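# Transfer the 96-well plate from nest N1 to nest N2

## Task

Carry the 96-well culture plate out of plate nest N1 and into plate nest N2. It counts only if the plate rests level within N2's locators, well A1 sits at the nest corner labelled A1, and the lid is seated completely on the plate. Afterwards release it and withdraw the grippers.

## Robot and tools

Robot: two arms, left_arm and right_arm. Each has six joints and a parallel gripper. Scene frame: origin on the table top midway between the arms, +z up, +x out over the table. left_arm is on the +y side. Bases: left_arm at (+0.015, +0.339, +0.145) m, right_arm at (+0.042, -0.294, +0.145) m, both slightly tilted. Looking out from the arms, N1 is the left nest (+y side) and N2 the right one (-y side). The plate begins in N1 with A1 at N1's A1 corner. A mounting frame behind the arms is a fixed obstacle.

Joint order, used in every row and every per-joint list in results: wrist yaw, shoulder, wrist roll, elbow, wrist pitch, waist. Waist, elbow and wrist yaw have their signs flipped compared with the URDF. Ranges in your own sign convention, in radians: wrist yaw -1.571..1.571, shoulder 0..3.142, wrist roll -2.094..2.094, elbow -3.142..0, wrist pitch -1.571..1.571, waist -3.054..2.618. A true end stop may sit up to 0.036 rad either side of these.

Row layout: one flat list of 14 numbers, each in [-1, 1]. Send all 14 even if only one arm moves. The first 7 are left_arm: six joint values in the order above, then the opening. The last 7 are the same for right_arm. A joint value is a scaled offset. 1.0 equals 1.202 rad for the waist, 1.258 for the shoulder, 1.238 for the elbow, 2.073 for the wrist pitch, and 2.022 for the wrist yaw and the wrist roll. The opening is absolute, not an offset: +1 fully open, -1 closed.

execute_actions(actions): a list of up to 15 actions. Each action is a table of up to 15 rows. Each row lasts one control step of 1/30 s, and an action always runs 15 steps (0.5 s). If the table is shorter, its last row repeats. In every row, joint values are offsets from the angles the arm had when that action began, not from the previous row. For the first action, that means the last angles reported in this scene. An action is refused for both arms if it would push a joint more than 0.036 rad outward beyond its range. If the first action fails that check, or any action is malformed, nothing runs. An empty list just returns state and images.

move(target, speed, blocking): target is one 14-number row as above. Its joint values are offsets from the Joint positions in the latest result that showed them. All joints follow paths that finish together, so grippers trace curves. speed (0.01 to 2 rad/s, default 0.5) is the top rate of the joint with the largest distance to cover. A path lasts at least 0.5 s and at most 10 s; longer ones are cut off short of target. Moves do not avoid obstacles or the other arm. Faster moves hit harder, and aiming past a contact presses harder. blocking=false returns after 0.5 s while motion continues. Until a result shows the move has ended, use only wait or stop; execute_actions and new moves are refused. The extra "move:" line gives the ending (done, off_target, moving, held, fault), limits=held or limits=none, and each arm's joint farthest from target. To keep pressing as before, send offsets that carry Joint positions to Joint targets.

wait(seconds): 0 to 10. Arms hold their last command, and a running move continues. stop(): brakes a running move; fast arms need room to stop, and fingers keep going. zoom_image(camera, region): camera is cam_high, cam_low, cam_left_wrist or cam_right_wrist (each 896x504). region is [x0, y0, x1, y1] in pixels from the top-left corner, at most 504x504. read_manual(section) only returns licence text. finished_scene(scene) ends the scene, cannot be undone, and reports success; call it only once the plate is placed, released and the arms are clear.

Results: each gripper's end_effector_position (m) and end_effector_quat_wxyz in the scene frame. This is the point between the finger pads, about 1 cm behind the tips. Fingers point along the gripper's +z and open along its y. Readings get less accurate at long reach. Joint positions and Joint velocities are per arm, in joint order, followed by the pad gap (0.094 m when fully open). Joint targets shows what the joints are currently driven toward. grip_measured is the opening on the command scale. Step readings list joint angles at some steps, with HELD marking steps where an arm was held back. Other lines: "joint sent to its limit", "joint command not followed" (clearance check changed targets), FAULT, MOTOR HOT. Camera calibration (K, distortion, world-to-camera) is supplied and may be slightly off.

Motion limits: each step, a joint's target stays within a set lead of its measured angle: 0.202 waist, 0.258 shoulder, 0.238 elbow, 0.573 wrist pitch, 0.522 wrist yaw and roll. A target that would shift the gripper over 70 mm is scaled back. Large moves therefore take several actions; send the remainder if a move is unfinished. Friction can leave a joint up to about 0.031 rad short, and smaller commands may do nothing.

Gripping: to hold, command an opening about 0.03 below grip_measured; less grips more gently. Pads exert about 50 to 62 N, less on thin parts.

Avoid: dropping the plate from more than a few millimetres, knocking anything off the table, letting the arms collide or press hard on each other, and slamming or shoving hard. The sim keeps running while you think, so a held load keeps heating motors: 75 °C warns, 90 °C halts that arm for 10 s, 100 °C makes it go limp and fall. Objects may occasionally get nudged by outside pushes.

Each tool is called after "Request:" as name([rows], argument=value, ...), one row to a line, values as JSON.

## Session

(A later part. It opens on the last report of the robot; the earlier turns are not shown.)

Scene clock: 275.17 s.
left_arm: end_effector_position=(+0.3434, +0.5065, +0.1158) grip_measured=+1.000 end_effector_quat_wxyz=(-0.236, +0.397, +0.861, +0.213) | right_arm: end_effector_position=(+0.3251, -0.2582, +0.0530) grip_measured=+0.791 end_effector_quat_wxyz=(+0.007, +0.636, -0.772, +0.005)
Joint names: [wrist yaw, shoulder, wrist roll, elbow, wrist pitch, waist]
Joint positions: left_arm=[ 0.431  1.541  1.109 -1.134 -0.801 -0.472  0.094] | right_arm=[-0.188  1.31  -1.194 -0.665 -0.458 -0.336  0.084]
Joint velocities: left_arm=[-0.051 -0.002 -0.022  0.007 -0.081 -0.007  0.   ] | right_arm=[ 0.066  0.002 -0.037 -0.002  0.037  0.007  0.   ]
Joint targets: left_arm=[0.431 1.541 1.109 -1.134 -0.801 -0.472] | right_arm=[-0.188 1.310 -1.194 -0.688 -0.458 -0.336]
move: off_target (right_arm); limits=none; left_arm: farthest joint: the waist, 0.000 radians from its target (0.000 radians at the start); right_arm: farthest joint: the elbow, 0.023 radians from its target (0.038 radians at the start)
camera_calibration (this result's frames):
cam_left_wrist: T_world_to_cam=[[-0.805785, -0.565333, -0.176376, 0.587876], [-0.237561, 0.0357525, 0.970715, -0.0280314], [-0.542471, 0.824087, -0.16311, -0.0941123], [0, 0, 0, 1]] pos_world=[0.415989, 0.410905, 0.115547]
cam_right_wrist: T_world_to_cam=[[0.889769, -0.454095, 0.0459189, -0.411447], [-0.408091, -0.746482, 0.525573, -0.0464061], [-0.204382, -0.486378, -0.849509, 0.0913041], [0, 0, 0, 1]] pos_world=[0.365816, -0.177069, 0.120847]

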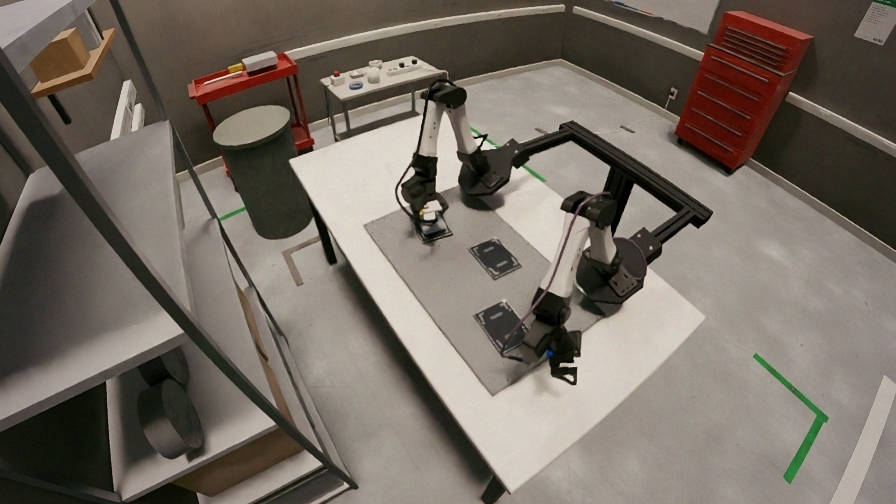

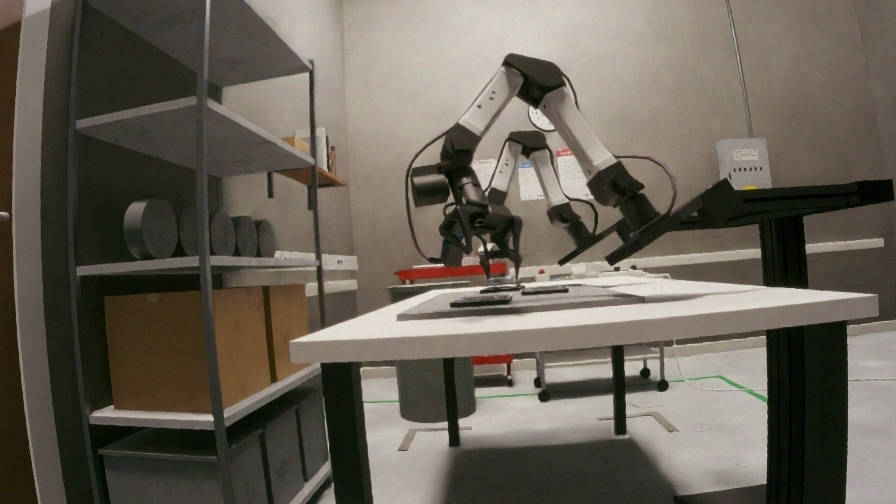

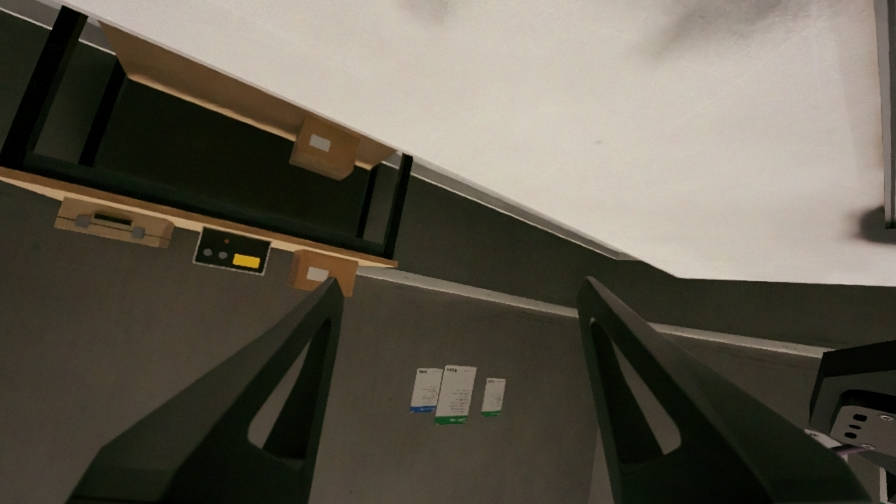

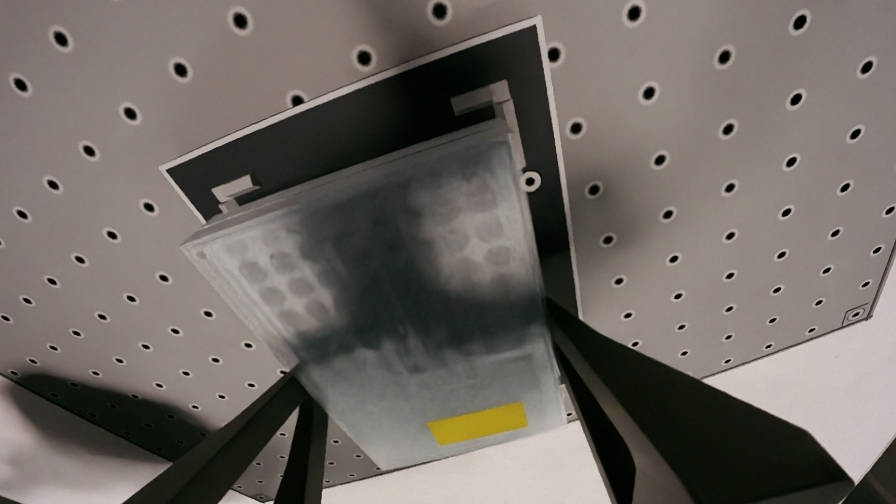

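Request:
move(target=[0,0,0,0,0,0,1,0,0.036,0,0.027,0.027,0,0.75], speed=0.03)

Scene clock: 281.17 s.
left_arm: end_effector_position=(+0.3434, +0.5065, +0.1158) grip_measured=+1.000 end_effector_quat_wxyz=(-0.236, +0.397, +0.861, +0.213) | right_arm: end_effector_position=(+0.3231, -0.2570, +0.0445) grip_measured=+0.791 end_effector_quat_wxyz=(+0.008, +0.636, -0.772, +0.004)
Joint names: [wrist yaw, shoulder, wrist roll, elbow, wrist pitch, waist]
Joint positions: left_arm=[ 0.431  1.541  1.109 -1.134 -0.801 -0.472  0.094] | right_arm=[-0.188  1.34  -1.194 -0.651 -0.418 -0.336  0.084]
Joint velocities: left_arm=[ 0.007 -0.017 -0.051 -0.012 -0.081  0.002  0.   ] | right_arm=[-0.007 -0.002  0.022 -0.012 -0.007  0.007  0.001]
Joint targets: left_arm=[0.431 1.541 1.109 -1.134 -0.801 -0.472] | right_arm=[-0.188 1.355 -1.194 -0.632 -0.402 -0.336]
move: done; limits=none; left_arm: farthest joint: the waist, 0.000 radians from its target (0.000 radians at the start); right_arm: farthest joint: the elbow, 0.019 radians from its target (0.033 radians at the start)
camera_calibration (this result's frames):
cam_left_wrist: T_world_to_cam=[[-0.805785, -0.565333, -0.176376, 0.587876], [-0.237561, 0.0357525, 0.970715, -0.0280314], [-0.542471, 0.824087, -0.16311, -0.0941123], [0, 0, 0, 1]] pos_world=[0.415989, 0.410905, 0.115547]
cam_right_wrist: T_world_to_cam=[[0.89014, -0.453602, 0.0435358, -0.408636], [-0.406143, -0.746408, 0.527184, -0.0425841], [-0.206636, -0.486949, -0.848635, 0.0847615], [0, 0, 0, 1]] pos_world=[0.363963, -0.175869, 0.112172]

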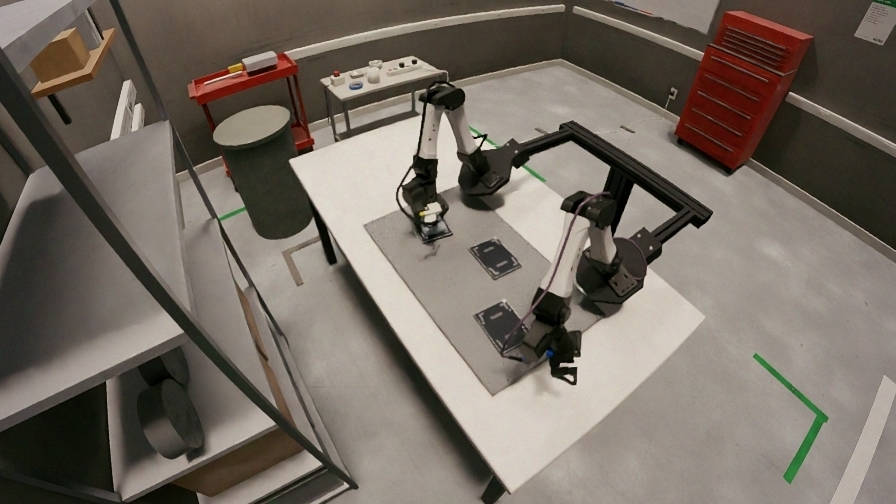

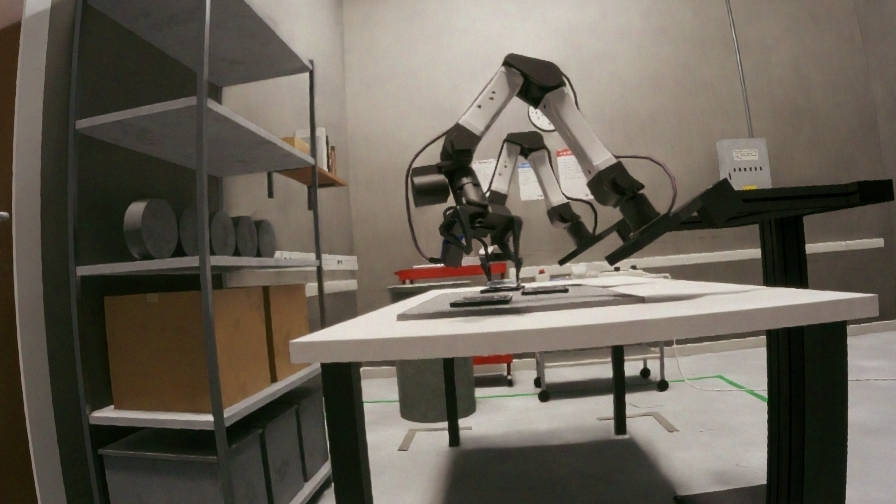

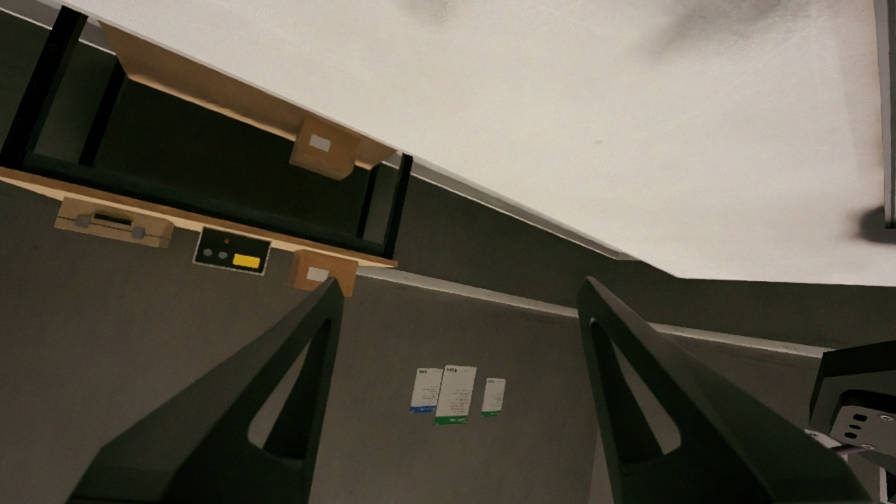

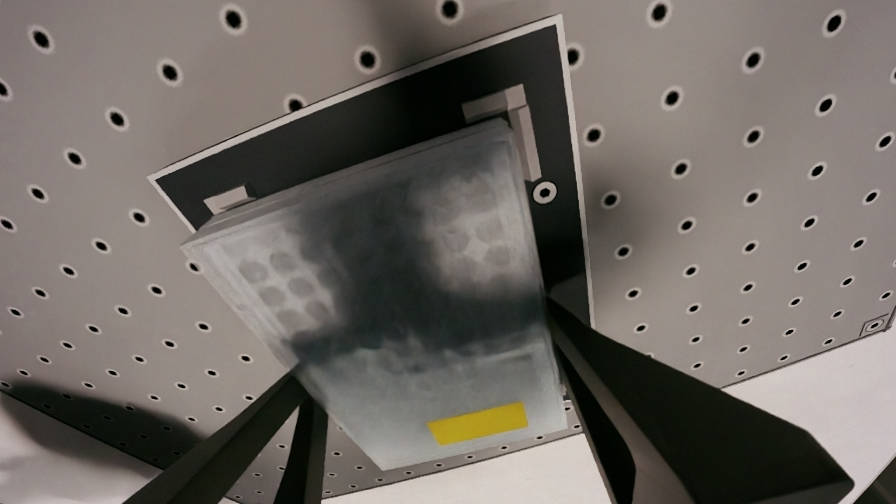

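Request:
move(target=[0,0,0,0,0,0,1,0,0.026,0,0,0.018,0,0.75], speed=0.03)

Scene clock: 287.20 s.
left_arm: end_effector_position=(+0.3434, +0.5065, +0.1158) grip_measured=+1.000 end_effector_quat_wxyz=(-0.236, +0.397, +0.861, +0.213) | right_arm: end_effector_position=(+0.3248, -0.2563, +0.0420) grip_measured=+0.791 end_effector_quat_wxyz=(+0.006, +0.636, -0.772, +0.005)
Joint names: [wrist yaw, shoulder, wrist roll, elbow, wrist pitch, waist]
Joint positions: left_arm=[ 0.431  1.541  1.109 -1.134 -0.801 -0.472  0.094] | right_arm=[-0.189  1.351 -1.194 -0.651 -0.401 -0.336  0.084]
Joint velocities: left_arm=[ 0.11  -0.012 -0.051  0.017  0.037  0.017  0.   ] | right_arm=[ 0.051 -0.007  0.022  0.007  0.022 -0.007 -0.   ]
Joint targets: left_arm=[0.431 1.541 1.109 -1.134 -0.801 -0.472] | right_arm=[-0.188 1.372 -1.194 -0.651 -0.380 -0.336]
move: off_target (right_arm); limits=none; left_arm: farthest joint: the waist, 0.000 radians from its target (0.000 radians at the start); right_arm: farthest joint: the shoulder, 0.021 radians from its target (0.033 radians at the start)
camera_calibration (this result's frames):
cam_left_wrist: T_world_to_cam=[[-0.805785, -0.565333, -0.176376, 0.587876], [-0.237561, 0.0357525, 0.970715, -0.0280314], [-0.542471, 0.824087, -0.16311, -0.0941123], [0, 0, 0, 1]] pos_world=[0.415989, 0.410905, 0.115547]
cam_right_wrist: T_world_to_cam=[[0.889532, -0.454383, 0.04764, -0.40993], [-0.409342, -0.746331, 0.524814, -0.0388613], [-0.202912, -0.48634, -0.849883, 0.0823185], [0, 0, 0, 1]] pos_world=[0.365442, -0.175234, 0.109885]

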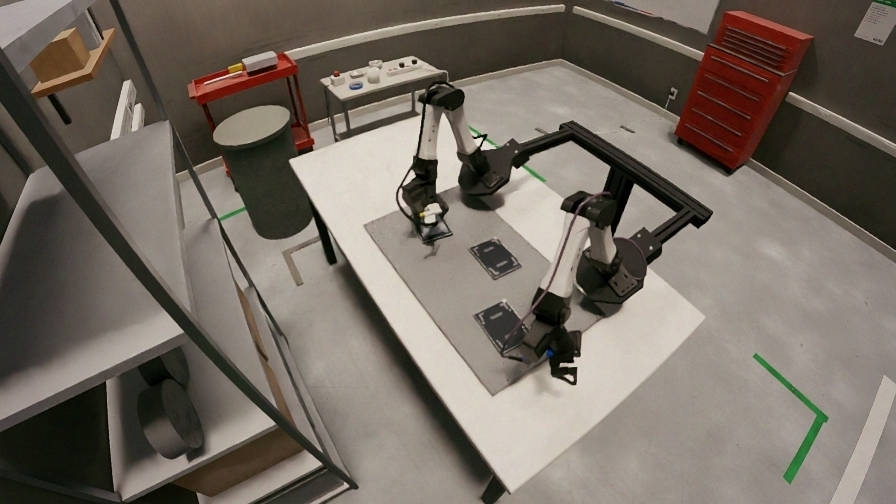

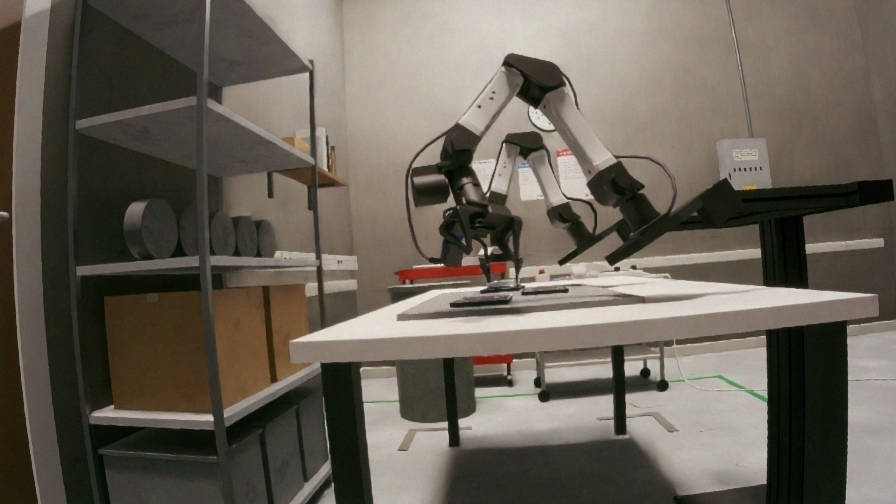

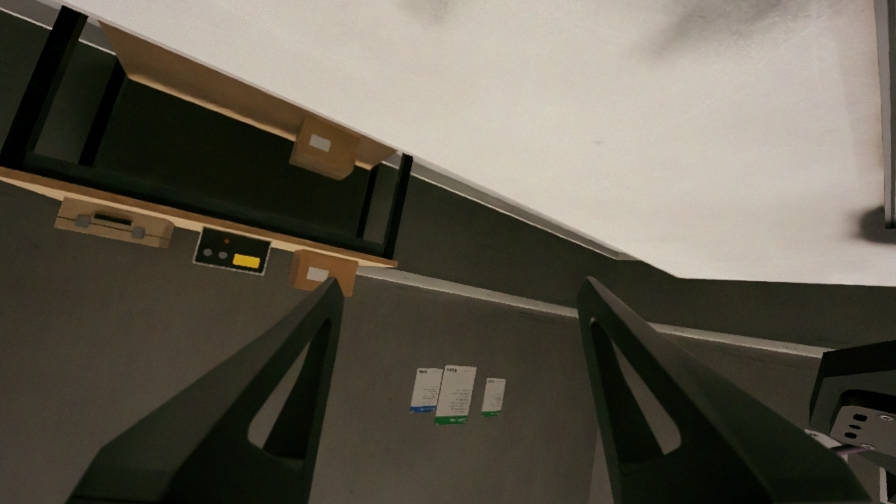

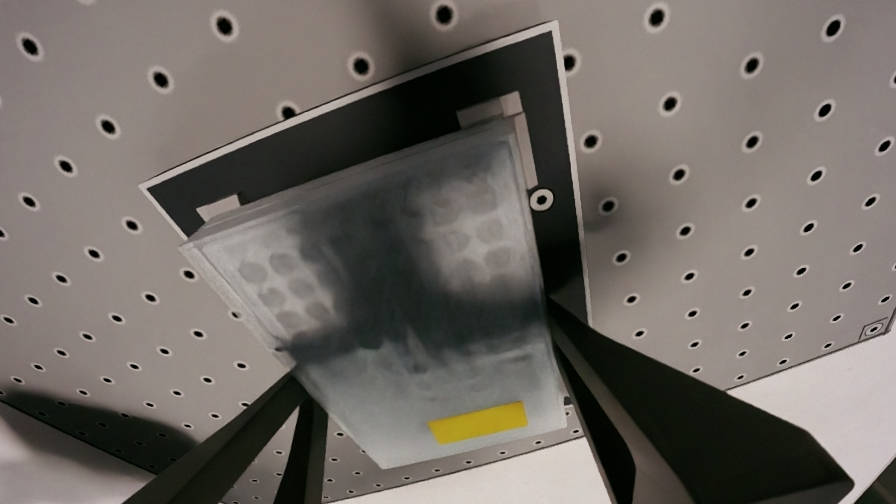

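Request:
move(target=[0,0,0,0,0,0,1,0,0.026,0,0.022,0.016,0,0.75], speed=0.02)

Scene clock: 291.50 s.
left_arm: end_effector_position=(+0.3434, +0.5065, +0.1158) grip_measured=+1.000 end_effector_quat_wxyz=(-0.236, +0.397, +0.861, +0.213) | right_arm: end_effector_position=(+0.3248, -0.2567, +0.0406) grip_measured=+0.791 end_effector_quat_wxyz=(+0.008, +0.636, -0.772, +0.007)
Joint names: [wrist yaw, shoulder, wrist roll, elbow, wrist pitch, waist]
Joint positions: left_arm=[ 0.431  1.541  1.109 -1.134 -0.801 -0.472  0.094] | right_arm=[-0.192  1.358 -1.194 -0.651 -0.396 -0.336  0.084]
Joint velocities: left_arm=[-0.007 -0.007  0.037  0.022 -0.037 -0.007  0.   ] | right_arm=[-0.022 -0.002 -0.051 -0.007  0.037  0.007 -0.   ]
Joint targets: left_arm=[0.431 1.541 1.109 -1.134 -0.801 -0.472] | right_arm=[-0.189 1.384 -1.194 -0.624 -0.368 -0.336]
move: off_target (right_arm); limits=none; left_arm: farthest joint: the waist, 0.000 radians from its target (0.000 radians at the start); right_arm: farthest joint: the wrist pitch, 0.028 radians from its target (0.033 radians at the start)
camera_calibration (this result's frames):
cam_left_wrist: T_world_to_cam=[[-0.805785, -0.565333, -0.176376, 0.587876], [-0.237561, 0.0357525, 0.970715, -0.0280314], [-0.542471, 0.824087, -0.16311, -0.0941123], [0, 0, 0, 1]] pos_world=[0.415989, 0.410905, 0.115547]
cam_right_wrist: T_world_to_cam=[[0.889749, -0.453893, 0.0482422, -0.409949], [-0.408438, -0.744518, 0.528084, -0.0383386], [-0.203776, -0.489566, -0.847821, 0.080275], [0, 0, 0, 1]] pos_world=[0.365451, -0.175317, 0.108082]

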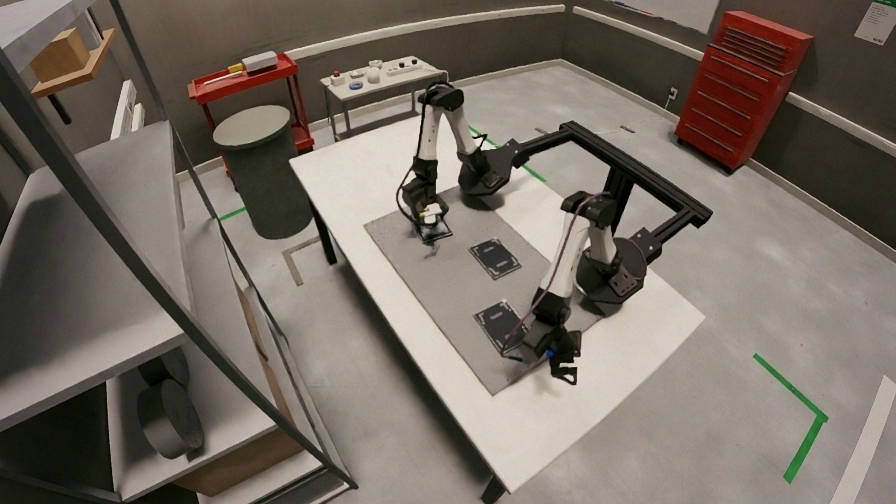

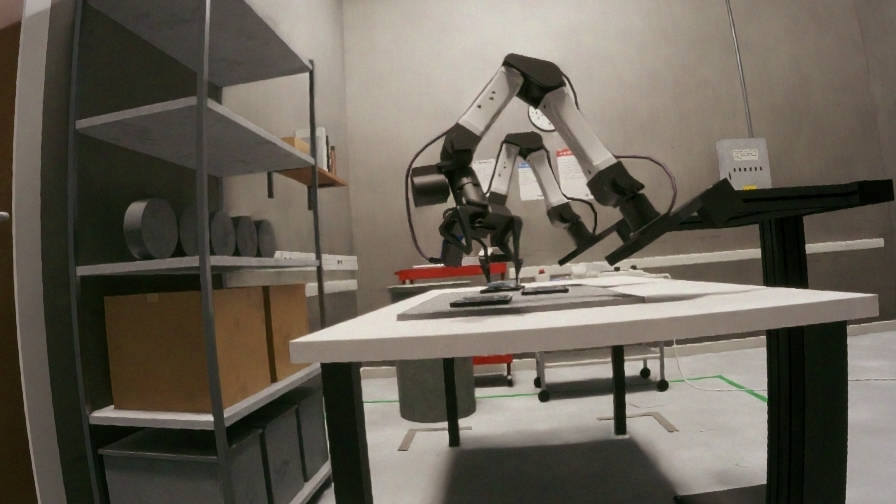

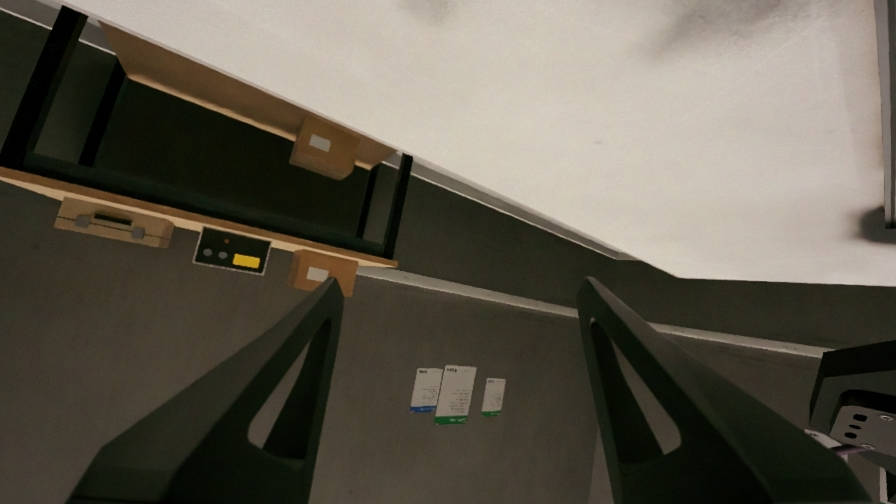

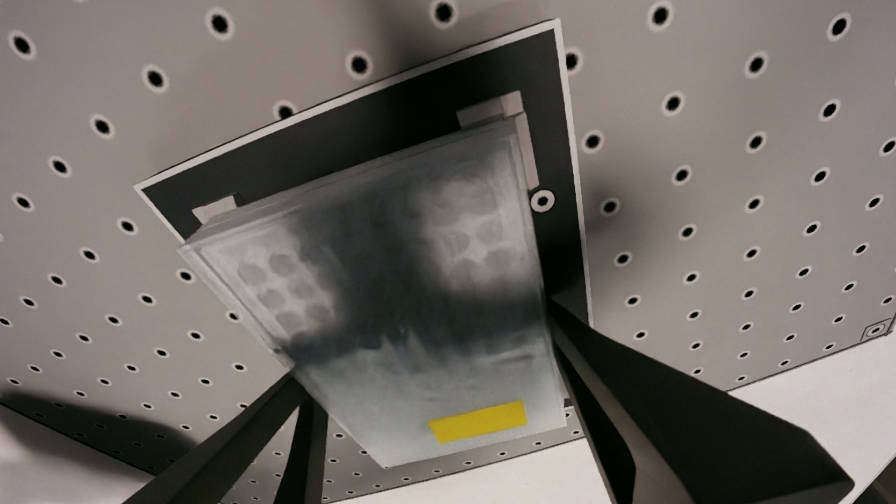

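Request:
execute_actions([
  [[0,0,0,0,0,0,1,0,0,0,0,0,0,0.8]],
  [[0,0,0,0,0,0,1,0,0,0,0,0,0,0.83]],
  [[0,0,0,0,0,0,1,0,0,0,0,0,0,0.87]],
  [[0,0,0,0,0,0,1,0,0,0,0,0,0,1]],
])

Scene clock: 296.30 s.
left_arm: end_effector_position=(+0.3434, +0.5065, +0.1158) grip_measured=+1.000 end_effector_quat_wxyz=(-0.236, +0.397, +0.861, +0.213) | right_arm: end_effector_position=(+0.3248, -0.2568, +0.0406) grip_measured=+1.000 end_effector_quat_wxyz=(+0.008, +0.636, -0.772, +0.007)
Joint names: [wrist yaw, shoulder, wrist roll, elbow, wrist pitch, waist]
Joint positions: left_arm=[ 0.431  1.541  1.109 -1.134 -0.801 -0.472  0.094] | right_arm=[-0.193  1.358 -1.194 -0.651 -0.396 -0.336  0.094]
Joint velocities: left_arm=[ 0.007  0.012  0.081  0.022 -0.081 -0.007  0.   ] | right_arm=[ 0.066  0.007 -0.022 -0.012  0.037  0.012  0.   ]
Joint targets: left_arm=[0.431 1.541 1.109 -1.134 -0.801 -0.472] | right_arm=[-0.193 1.358 -1.194 -0.651 -0.396 -0.336]
Step readings (joint positions; steps 1 to 15: 1st action; 16 to 30: 2nd action; 31 to 45: 3rd action; 46 to 60: 4th action):
0: left_arm=[0.431 1.541 1.109 -1.134 -0.801 -0.472] | right_arm=[-0.192 1.358 -1.194 -0.651 -0.396 -0.336]
1: left_arm=[0.431 1.541 1.109 -1.134 -0.801 -0.472] | right_arm=[-0.193 1.358 -1.194 -0.651 -0.396 -0.336]
2: left_arm=[0.431 1.541 1.109 -1.134 -0.801 -0.472] | right_arm=[-0.193 1.358 -1.194 -0.651 -0.396 -0.336]
4: left_arm=[0.431 1.541 1.109 -1.134 -0.801 -0.472] | right_arm=[-0.193 1.358 -1.194 -0.651 -0.396 -0.336]
8: left_arm=[0.431 1.541 1.109 -1.134 -0.801 -0.472] | right_arm=[-0.193 1.358 -1.194 -0.651 -0.396 -0.336]
15: left_arm=[0.431 1.541 1.109 -1.134 -0.801 -0.472] | right_arm=[-0.193 1.358 -1.194 -0.651 -0.396 -0.336]
16: left_arm=[0.431 1.541 1.109 -1.134 -0.801 -0.472] | right_arm=[-0.193 1.358 -1.194 -0.651 -0.396 -0.336]
17: left_arm=[0.431 1.541 1.109 -1.134 -0.801 -0.472] | right_arm=[-0.193 1.358 -1.194 -0.651 -0.396 -0.336]
19: left_arm=[0.431 1.541 1.109 -1.134 -0.801 -0.472] | right_arm=[-0.193 1.358 -1.194 -0.651 -0.396 -0.336]
23: left_arm=[0.431 1.541 1.109 -1.134 -0.801 -0.472] | right_arm=[-0.193 1.358 -1.194 -0.651 -0.396 -0.336]
30: left_arm=[0.431 1.541 1.109 -1.134 -0.801 -0.472] | right_arm=[-0.193 1.358 -1.194 -0.651 -0.396 -0.336]
31: left_arm=[0.431 1.541 1.109 -1.134 -0.801 -0.472] | right_arm=[-0.193 1.358 -1.194 -0.651 -0.396 -0.336]
32: left_arm=[0.431 1.541 1.109 -1.134 -0.801 -0.472] | right_arm=[-0.193 1.358 -1.194 -0.651 -0.396 -0.336]
34: left_arm=[0.431 1.541 1.109 -1.134 -0.801 -0.472] | right_arm=[-0.193 1.358 -1.194 -0.651 -0.396 -0.336]
38: left_arm=[0.431 1.541 1.109 -1.134 -0.801 -0.472] | right_arm=[-0.193 1.358 -1.194 -0.651 -0.396 -0.336]
45: left_arm=[0.431 1.541 1.109 -1.134 -0.801 -0.472] | right_arm=[-0.193 1.358 -1.194 -0.651 -0.396 -0.336]
46: left_arm=[0.431 1.541 1.109 -1.134 -0.801 -0.472] | right_arm=[-0.193 1.358 -1.194 -0.651 -0.396 -0.336]
47: left_arm=[0.431 1.541 1.109 -1.134 -0.801 -0.472] | right_arm=[-0.193 1.358 -1.194 -0.651 -0.396 -0.336]
49: left_arm=[0.431 1.541 1.109 -1.134 -0.801 -0.472] | right_arm=[-0.193 1.358 -1.194 -0.651 -0.396 -0.336]
53: left_arm=[0.431 1.541 1.109 -1.134 -0.801 -0.472] | right_arm=[-0.193 1.358 -1.194 -0.651 -0.396 -0.336]
60: Joint positions above
camera_calibration (this result's frames):
cam_left_wrist: T_world_to_cam=[[-0.805785, -0.565333, -0.176376, 0.587876], [-0.237561, 0.0357525, 0.970715, -0.0280314], [-0.542471, 0.824087, -0.16311, -0.0941123], [0, 0, 0, 1]] pos_world=[0.415989, 0.410905, 0.115547]
cam_right_wrist: T_world_to_cam=[[0.889745, -0.453851, 0.0487068, -0.410036], [-0.408507, -0.744124, 0.528585, -0.0383227], [-0.203655, -0.490203, -0.847482, 0.0800023], [0, 0, 0, 1]] pos_world=[0.365465, -0.175395, 0.108029]

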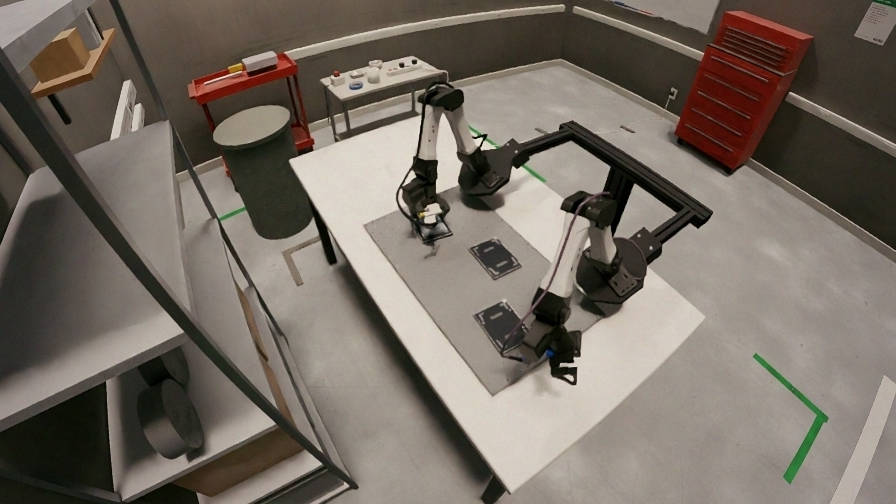

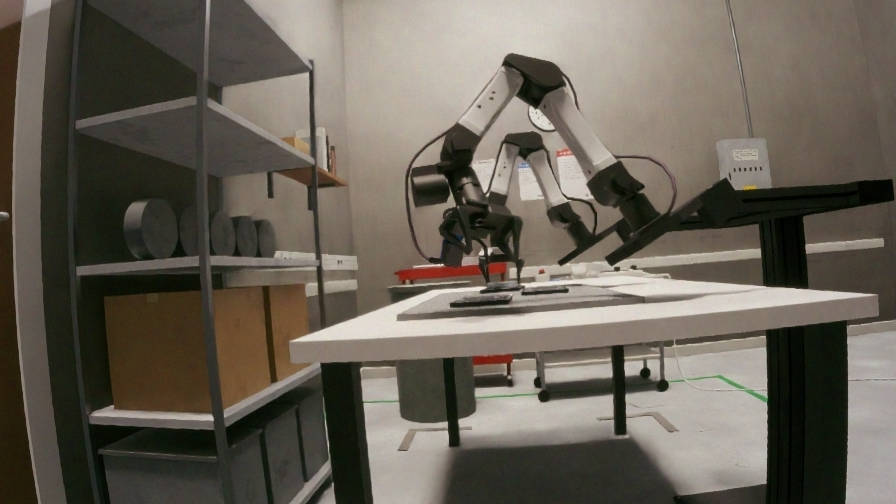

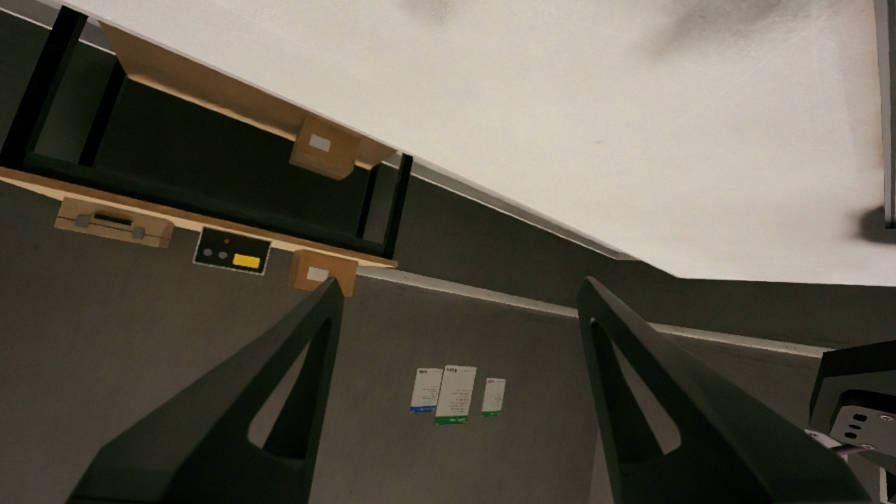

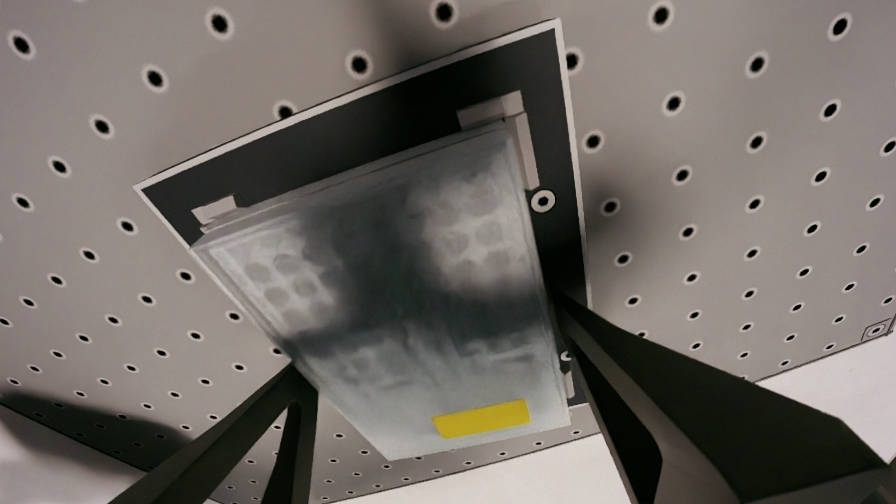

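Plate shifted down some. Rise and inspect.

Request:
move(target=[0,0,0,0,0,0,1,0,-0.16,0,-0.06,-0.12,0,1], speed=0.2)

Scene clock: 301.63 s.
left_arm: end_effector_position=(+0.3434, +0.5065, +0.1158) grip_measured=+1.000 end_effector_quat_wxyz=(-0.236, +0.397, +0.861, +0.213) | right_arm: end_effector_position=(+0.3220, -0.2657, +0.0876) grip_measured=+1.000 end_effector_quat_wxyz=(+0.009, +0.636, -0.772, +0.007)
Joint names: [wrist yaw, shoulder, wrist roll, elbow, wrist pitch, waist]
Joint positions: left_arm=[ 0.431  1.541  1.109 -1.134 -0.801 -0.472  0.094] | right_arm=[-0.193  1.177 -1.194 -0.702 -0.629 -0.336  0.094]
Joint velocities: left_arm=[-0.007  0.002 -0.037  0.012 -0.007  0.007  0.   ] | right_arm=[ 0.081  0.022 -0.051  0.007  0.007  0.007  0.   ]
Joint targets: left_arm=[0.431 1.541 1.109 -1.134 -0.801 -0.472] | right_arm=[-0.193 1.157 -1.194 -0.725 -0.645 -0.336]
move: off_target (right_arm); limits=none; left_arm: farthest joint: the waist, 0.000 radians from its target (0.000 radians at the start); right_arm: farthest joint: the elbow, 0.023 radians from its target (0.074 radians at the start)
camera_calibration (this result's frames):
cam_left_wrist: T_world_to_cam=[[-0.805785, -0.565333, -0.176376, 0.587876], [-0.237561, 0.0357525, 0.970715, -0.0280314], [-0.542471, 0.824087, -0.16311, -0.0941123], [0, 0, 0, 1]] pos_world=[0.415989, 0.410905, 0.115547]
cam_right_wrist: T_world_to_cam=[[0.889888, -0.453666, 0.0478133, -0.413804], [-0.407774, -0.744096, 0.52919, -0.0712421], [-0.204498, -0.490417, -0.847155, 0.115169], [0, 0, 0, 1]] pos_world=[0.36274, -0.184259, 0.155052]

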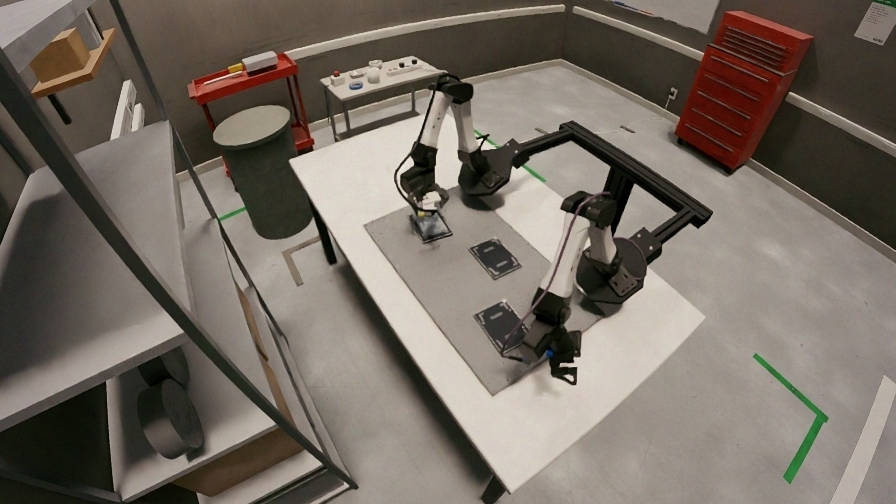

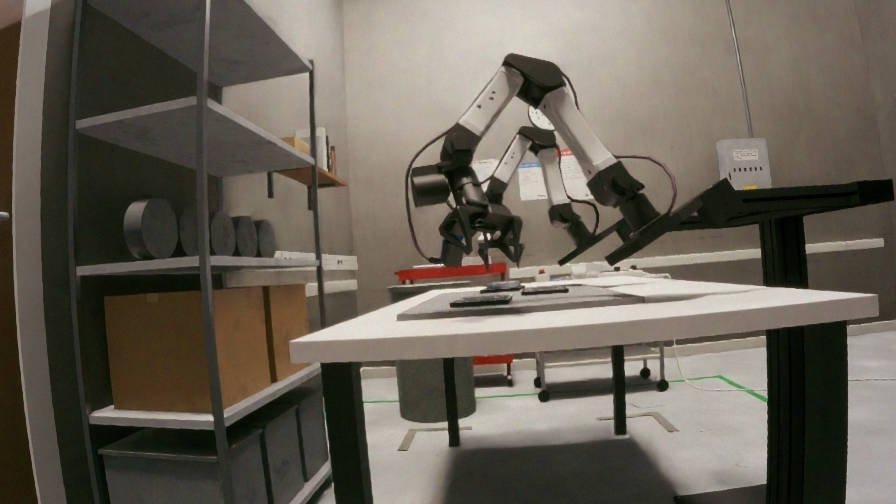

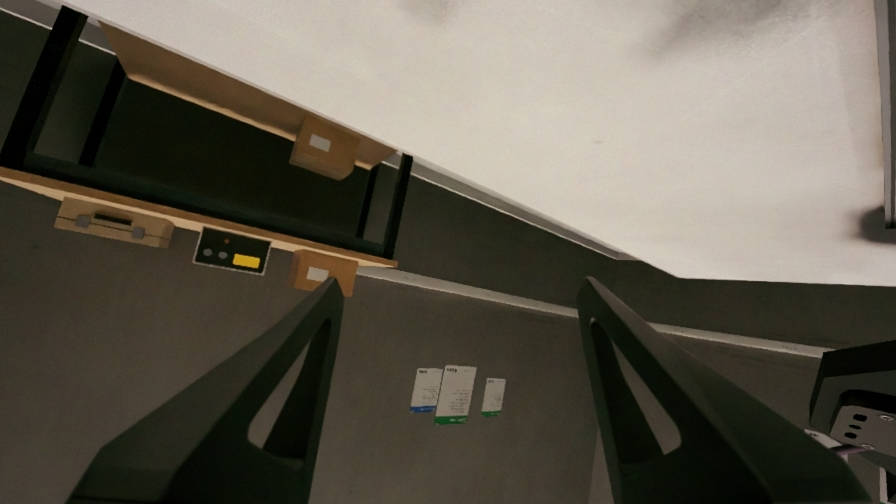

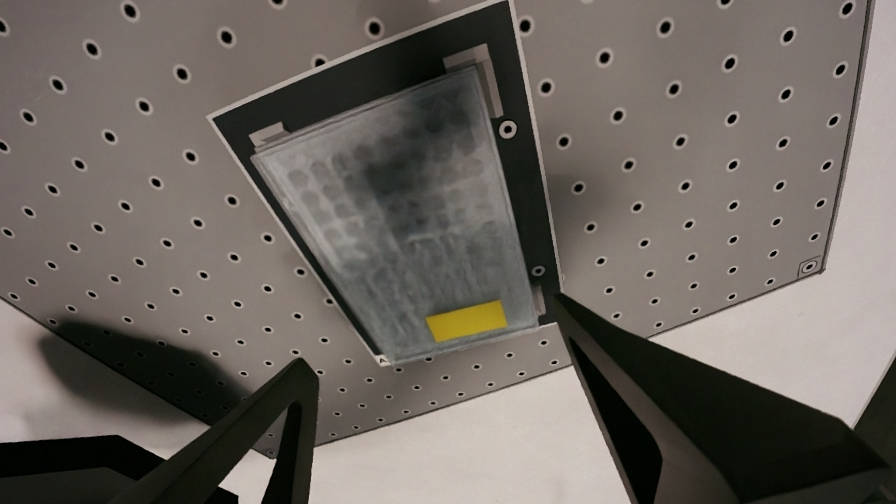

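Request:
zoom_image(camera="cam_right_wrist", region=[190,0,610,390])

Request:
zoom_image(camera="cam_low", region=[440,250,600,320])

Region (190, 0, 610, 390) of cam_right_wrist's 896x504 image, scaled by 1.200, with more detail than that image has; it fills the top 468 rows of this view, and the rest is white.

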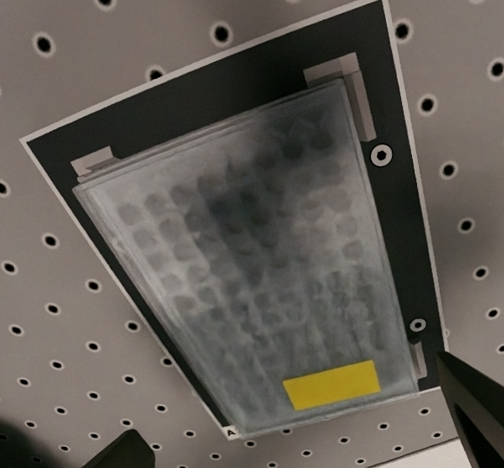

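Region (440, 250, 600, 320) of cam_low's 896x504 image, scaled by 3.150, with more detail than that image has; it fills the top 220 rows of this view, and the rest is white.

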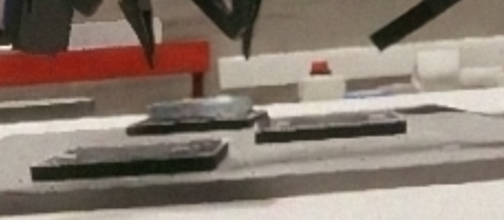

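Request:
move(target=[0,0,0,0,0,0,1,0,-0.15,0,-0.08,-0.05,0.3,1], speed=0.4)

Request:
zoom_image(camera="cam_high", region=[390,190,510,270])

Request:
zoom_image(camera="cam_low", region=[460,265,550,310])

Scene clock: 311.00 s.
left_arm: end_effector_position=(+0.3434, +0.5065, +0.1158) grip_measured=+1.000 end_effector_quat_wxyz=(-0.236, +0.397, +0.861, +0.213) | right_arm: end_effector_position=(+0.3434, -0.3659, +0.1380) grip_measured=+1.000 end_effector_quat_wxyz=(-0.010, -0.499, +0.859, -0.110)
Joint names: [wrist yaw, shoulder, wrist roll, elbow, wrist pitch, waist]
Joint positions: left_arm=[ 0.431  1.541  1.109 -1.134 -0.801 -0.472  0.094] | right_arm=[-0.193  1.007 -1.194 -0.779 -0.718  0.016  0.094]
Joint velocities: left_arm=[-0.007  0.002 -0.007  0.007  0.022  0.012  0.   ] | right_arm=[ 0.022 -0.002 -0.037 -0.007  0.007  0.007  0.   ]
Joint targets: left_arm=[0.431 1.541 1.109 -1.134 -0.801 -0.472] | right_arm=[-0.193 0.988 -1.194 -0.801 -0.733 0.024]
move: off_target (right_arm); limits=none; left_arm: farthest joint: the waist, 0.000 radians from its target (0.000 radians at the start); right_arm: farthest joint: the elbow, 0.022 radians from its target (0.099 radians at the start)
camera_calibration (this result's frames):
cam_left_wrist: T_world_to_cam=[[-0.805785, -0.565333, -0.176376, 0.587876], [-0.237561, 0.0357525, 0.970715, -0.0280314], [-0.542471, 0.824087, -0.16311, -0.0941123], [0, 0, 0, 1]] pos_world=[0.415989, 0.410905, 0.115547]
cam_right_wrist: T_world_to_cam=[[0.683318, -0.686132, 0.249597, -0.522665], [-0.681196, -0.476086, 0.55616, 0.0244616], [-0.262769, -0.550058, -0.792709, 0.103663], [0, 0, 0, 1]] pos_world=[0.401049, -0.289951, 0.199026]

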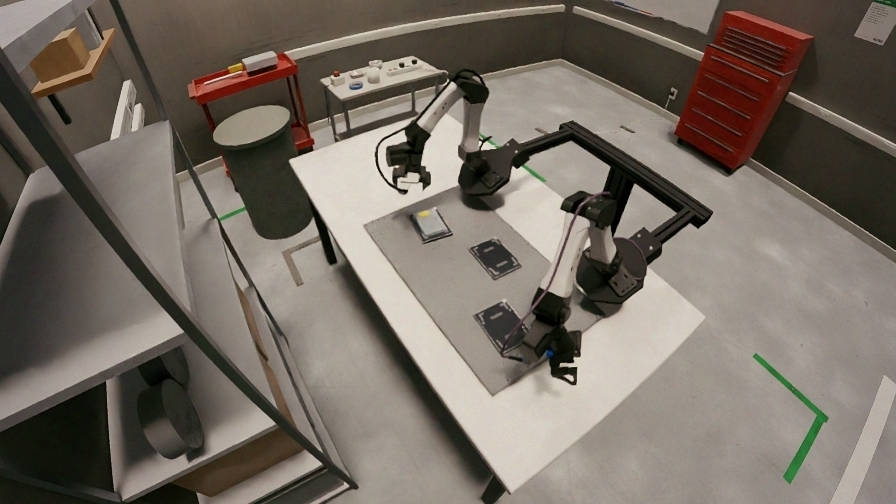

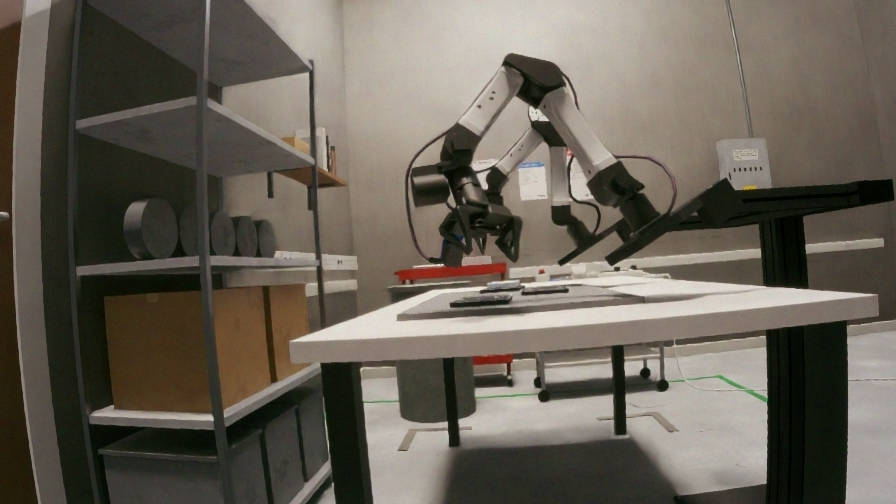

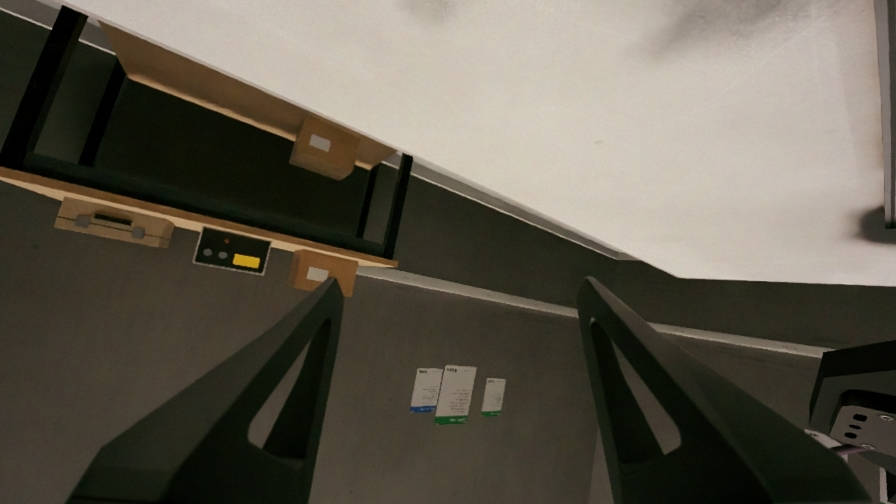

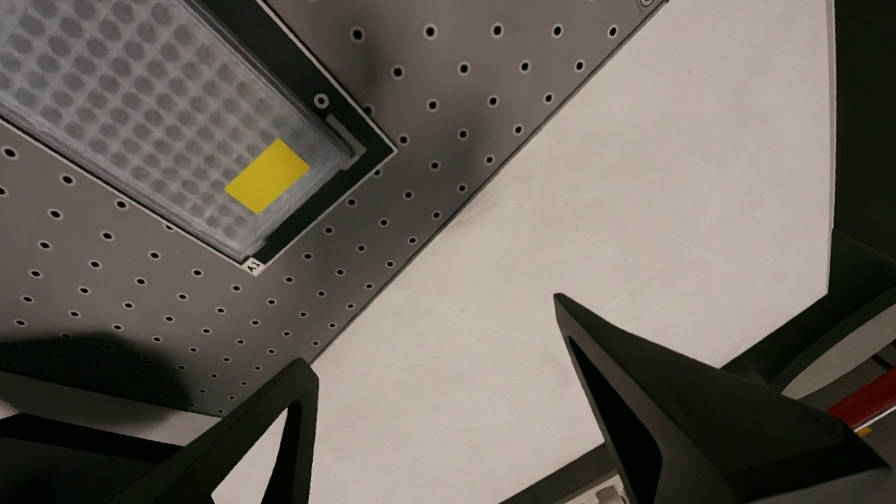

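Region (390, 190, 510, 270) of cam_high's 896x504 image, scaled by 4.200, with more detail than that image has.

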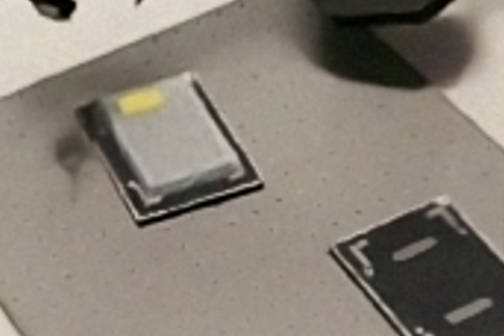

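Region (460, 265, 550, 310) of cam_low's 896x504 image, scaled by 5.600, with more detail than that image has.

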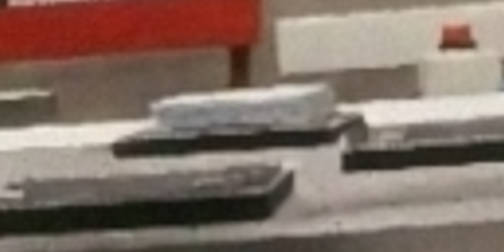

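Request:
finished_scene(scene=2)

The scene is finished: the task was done.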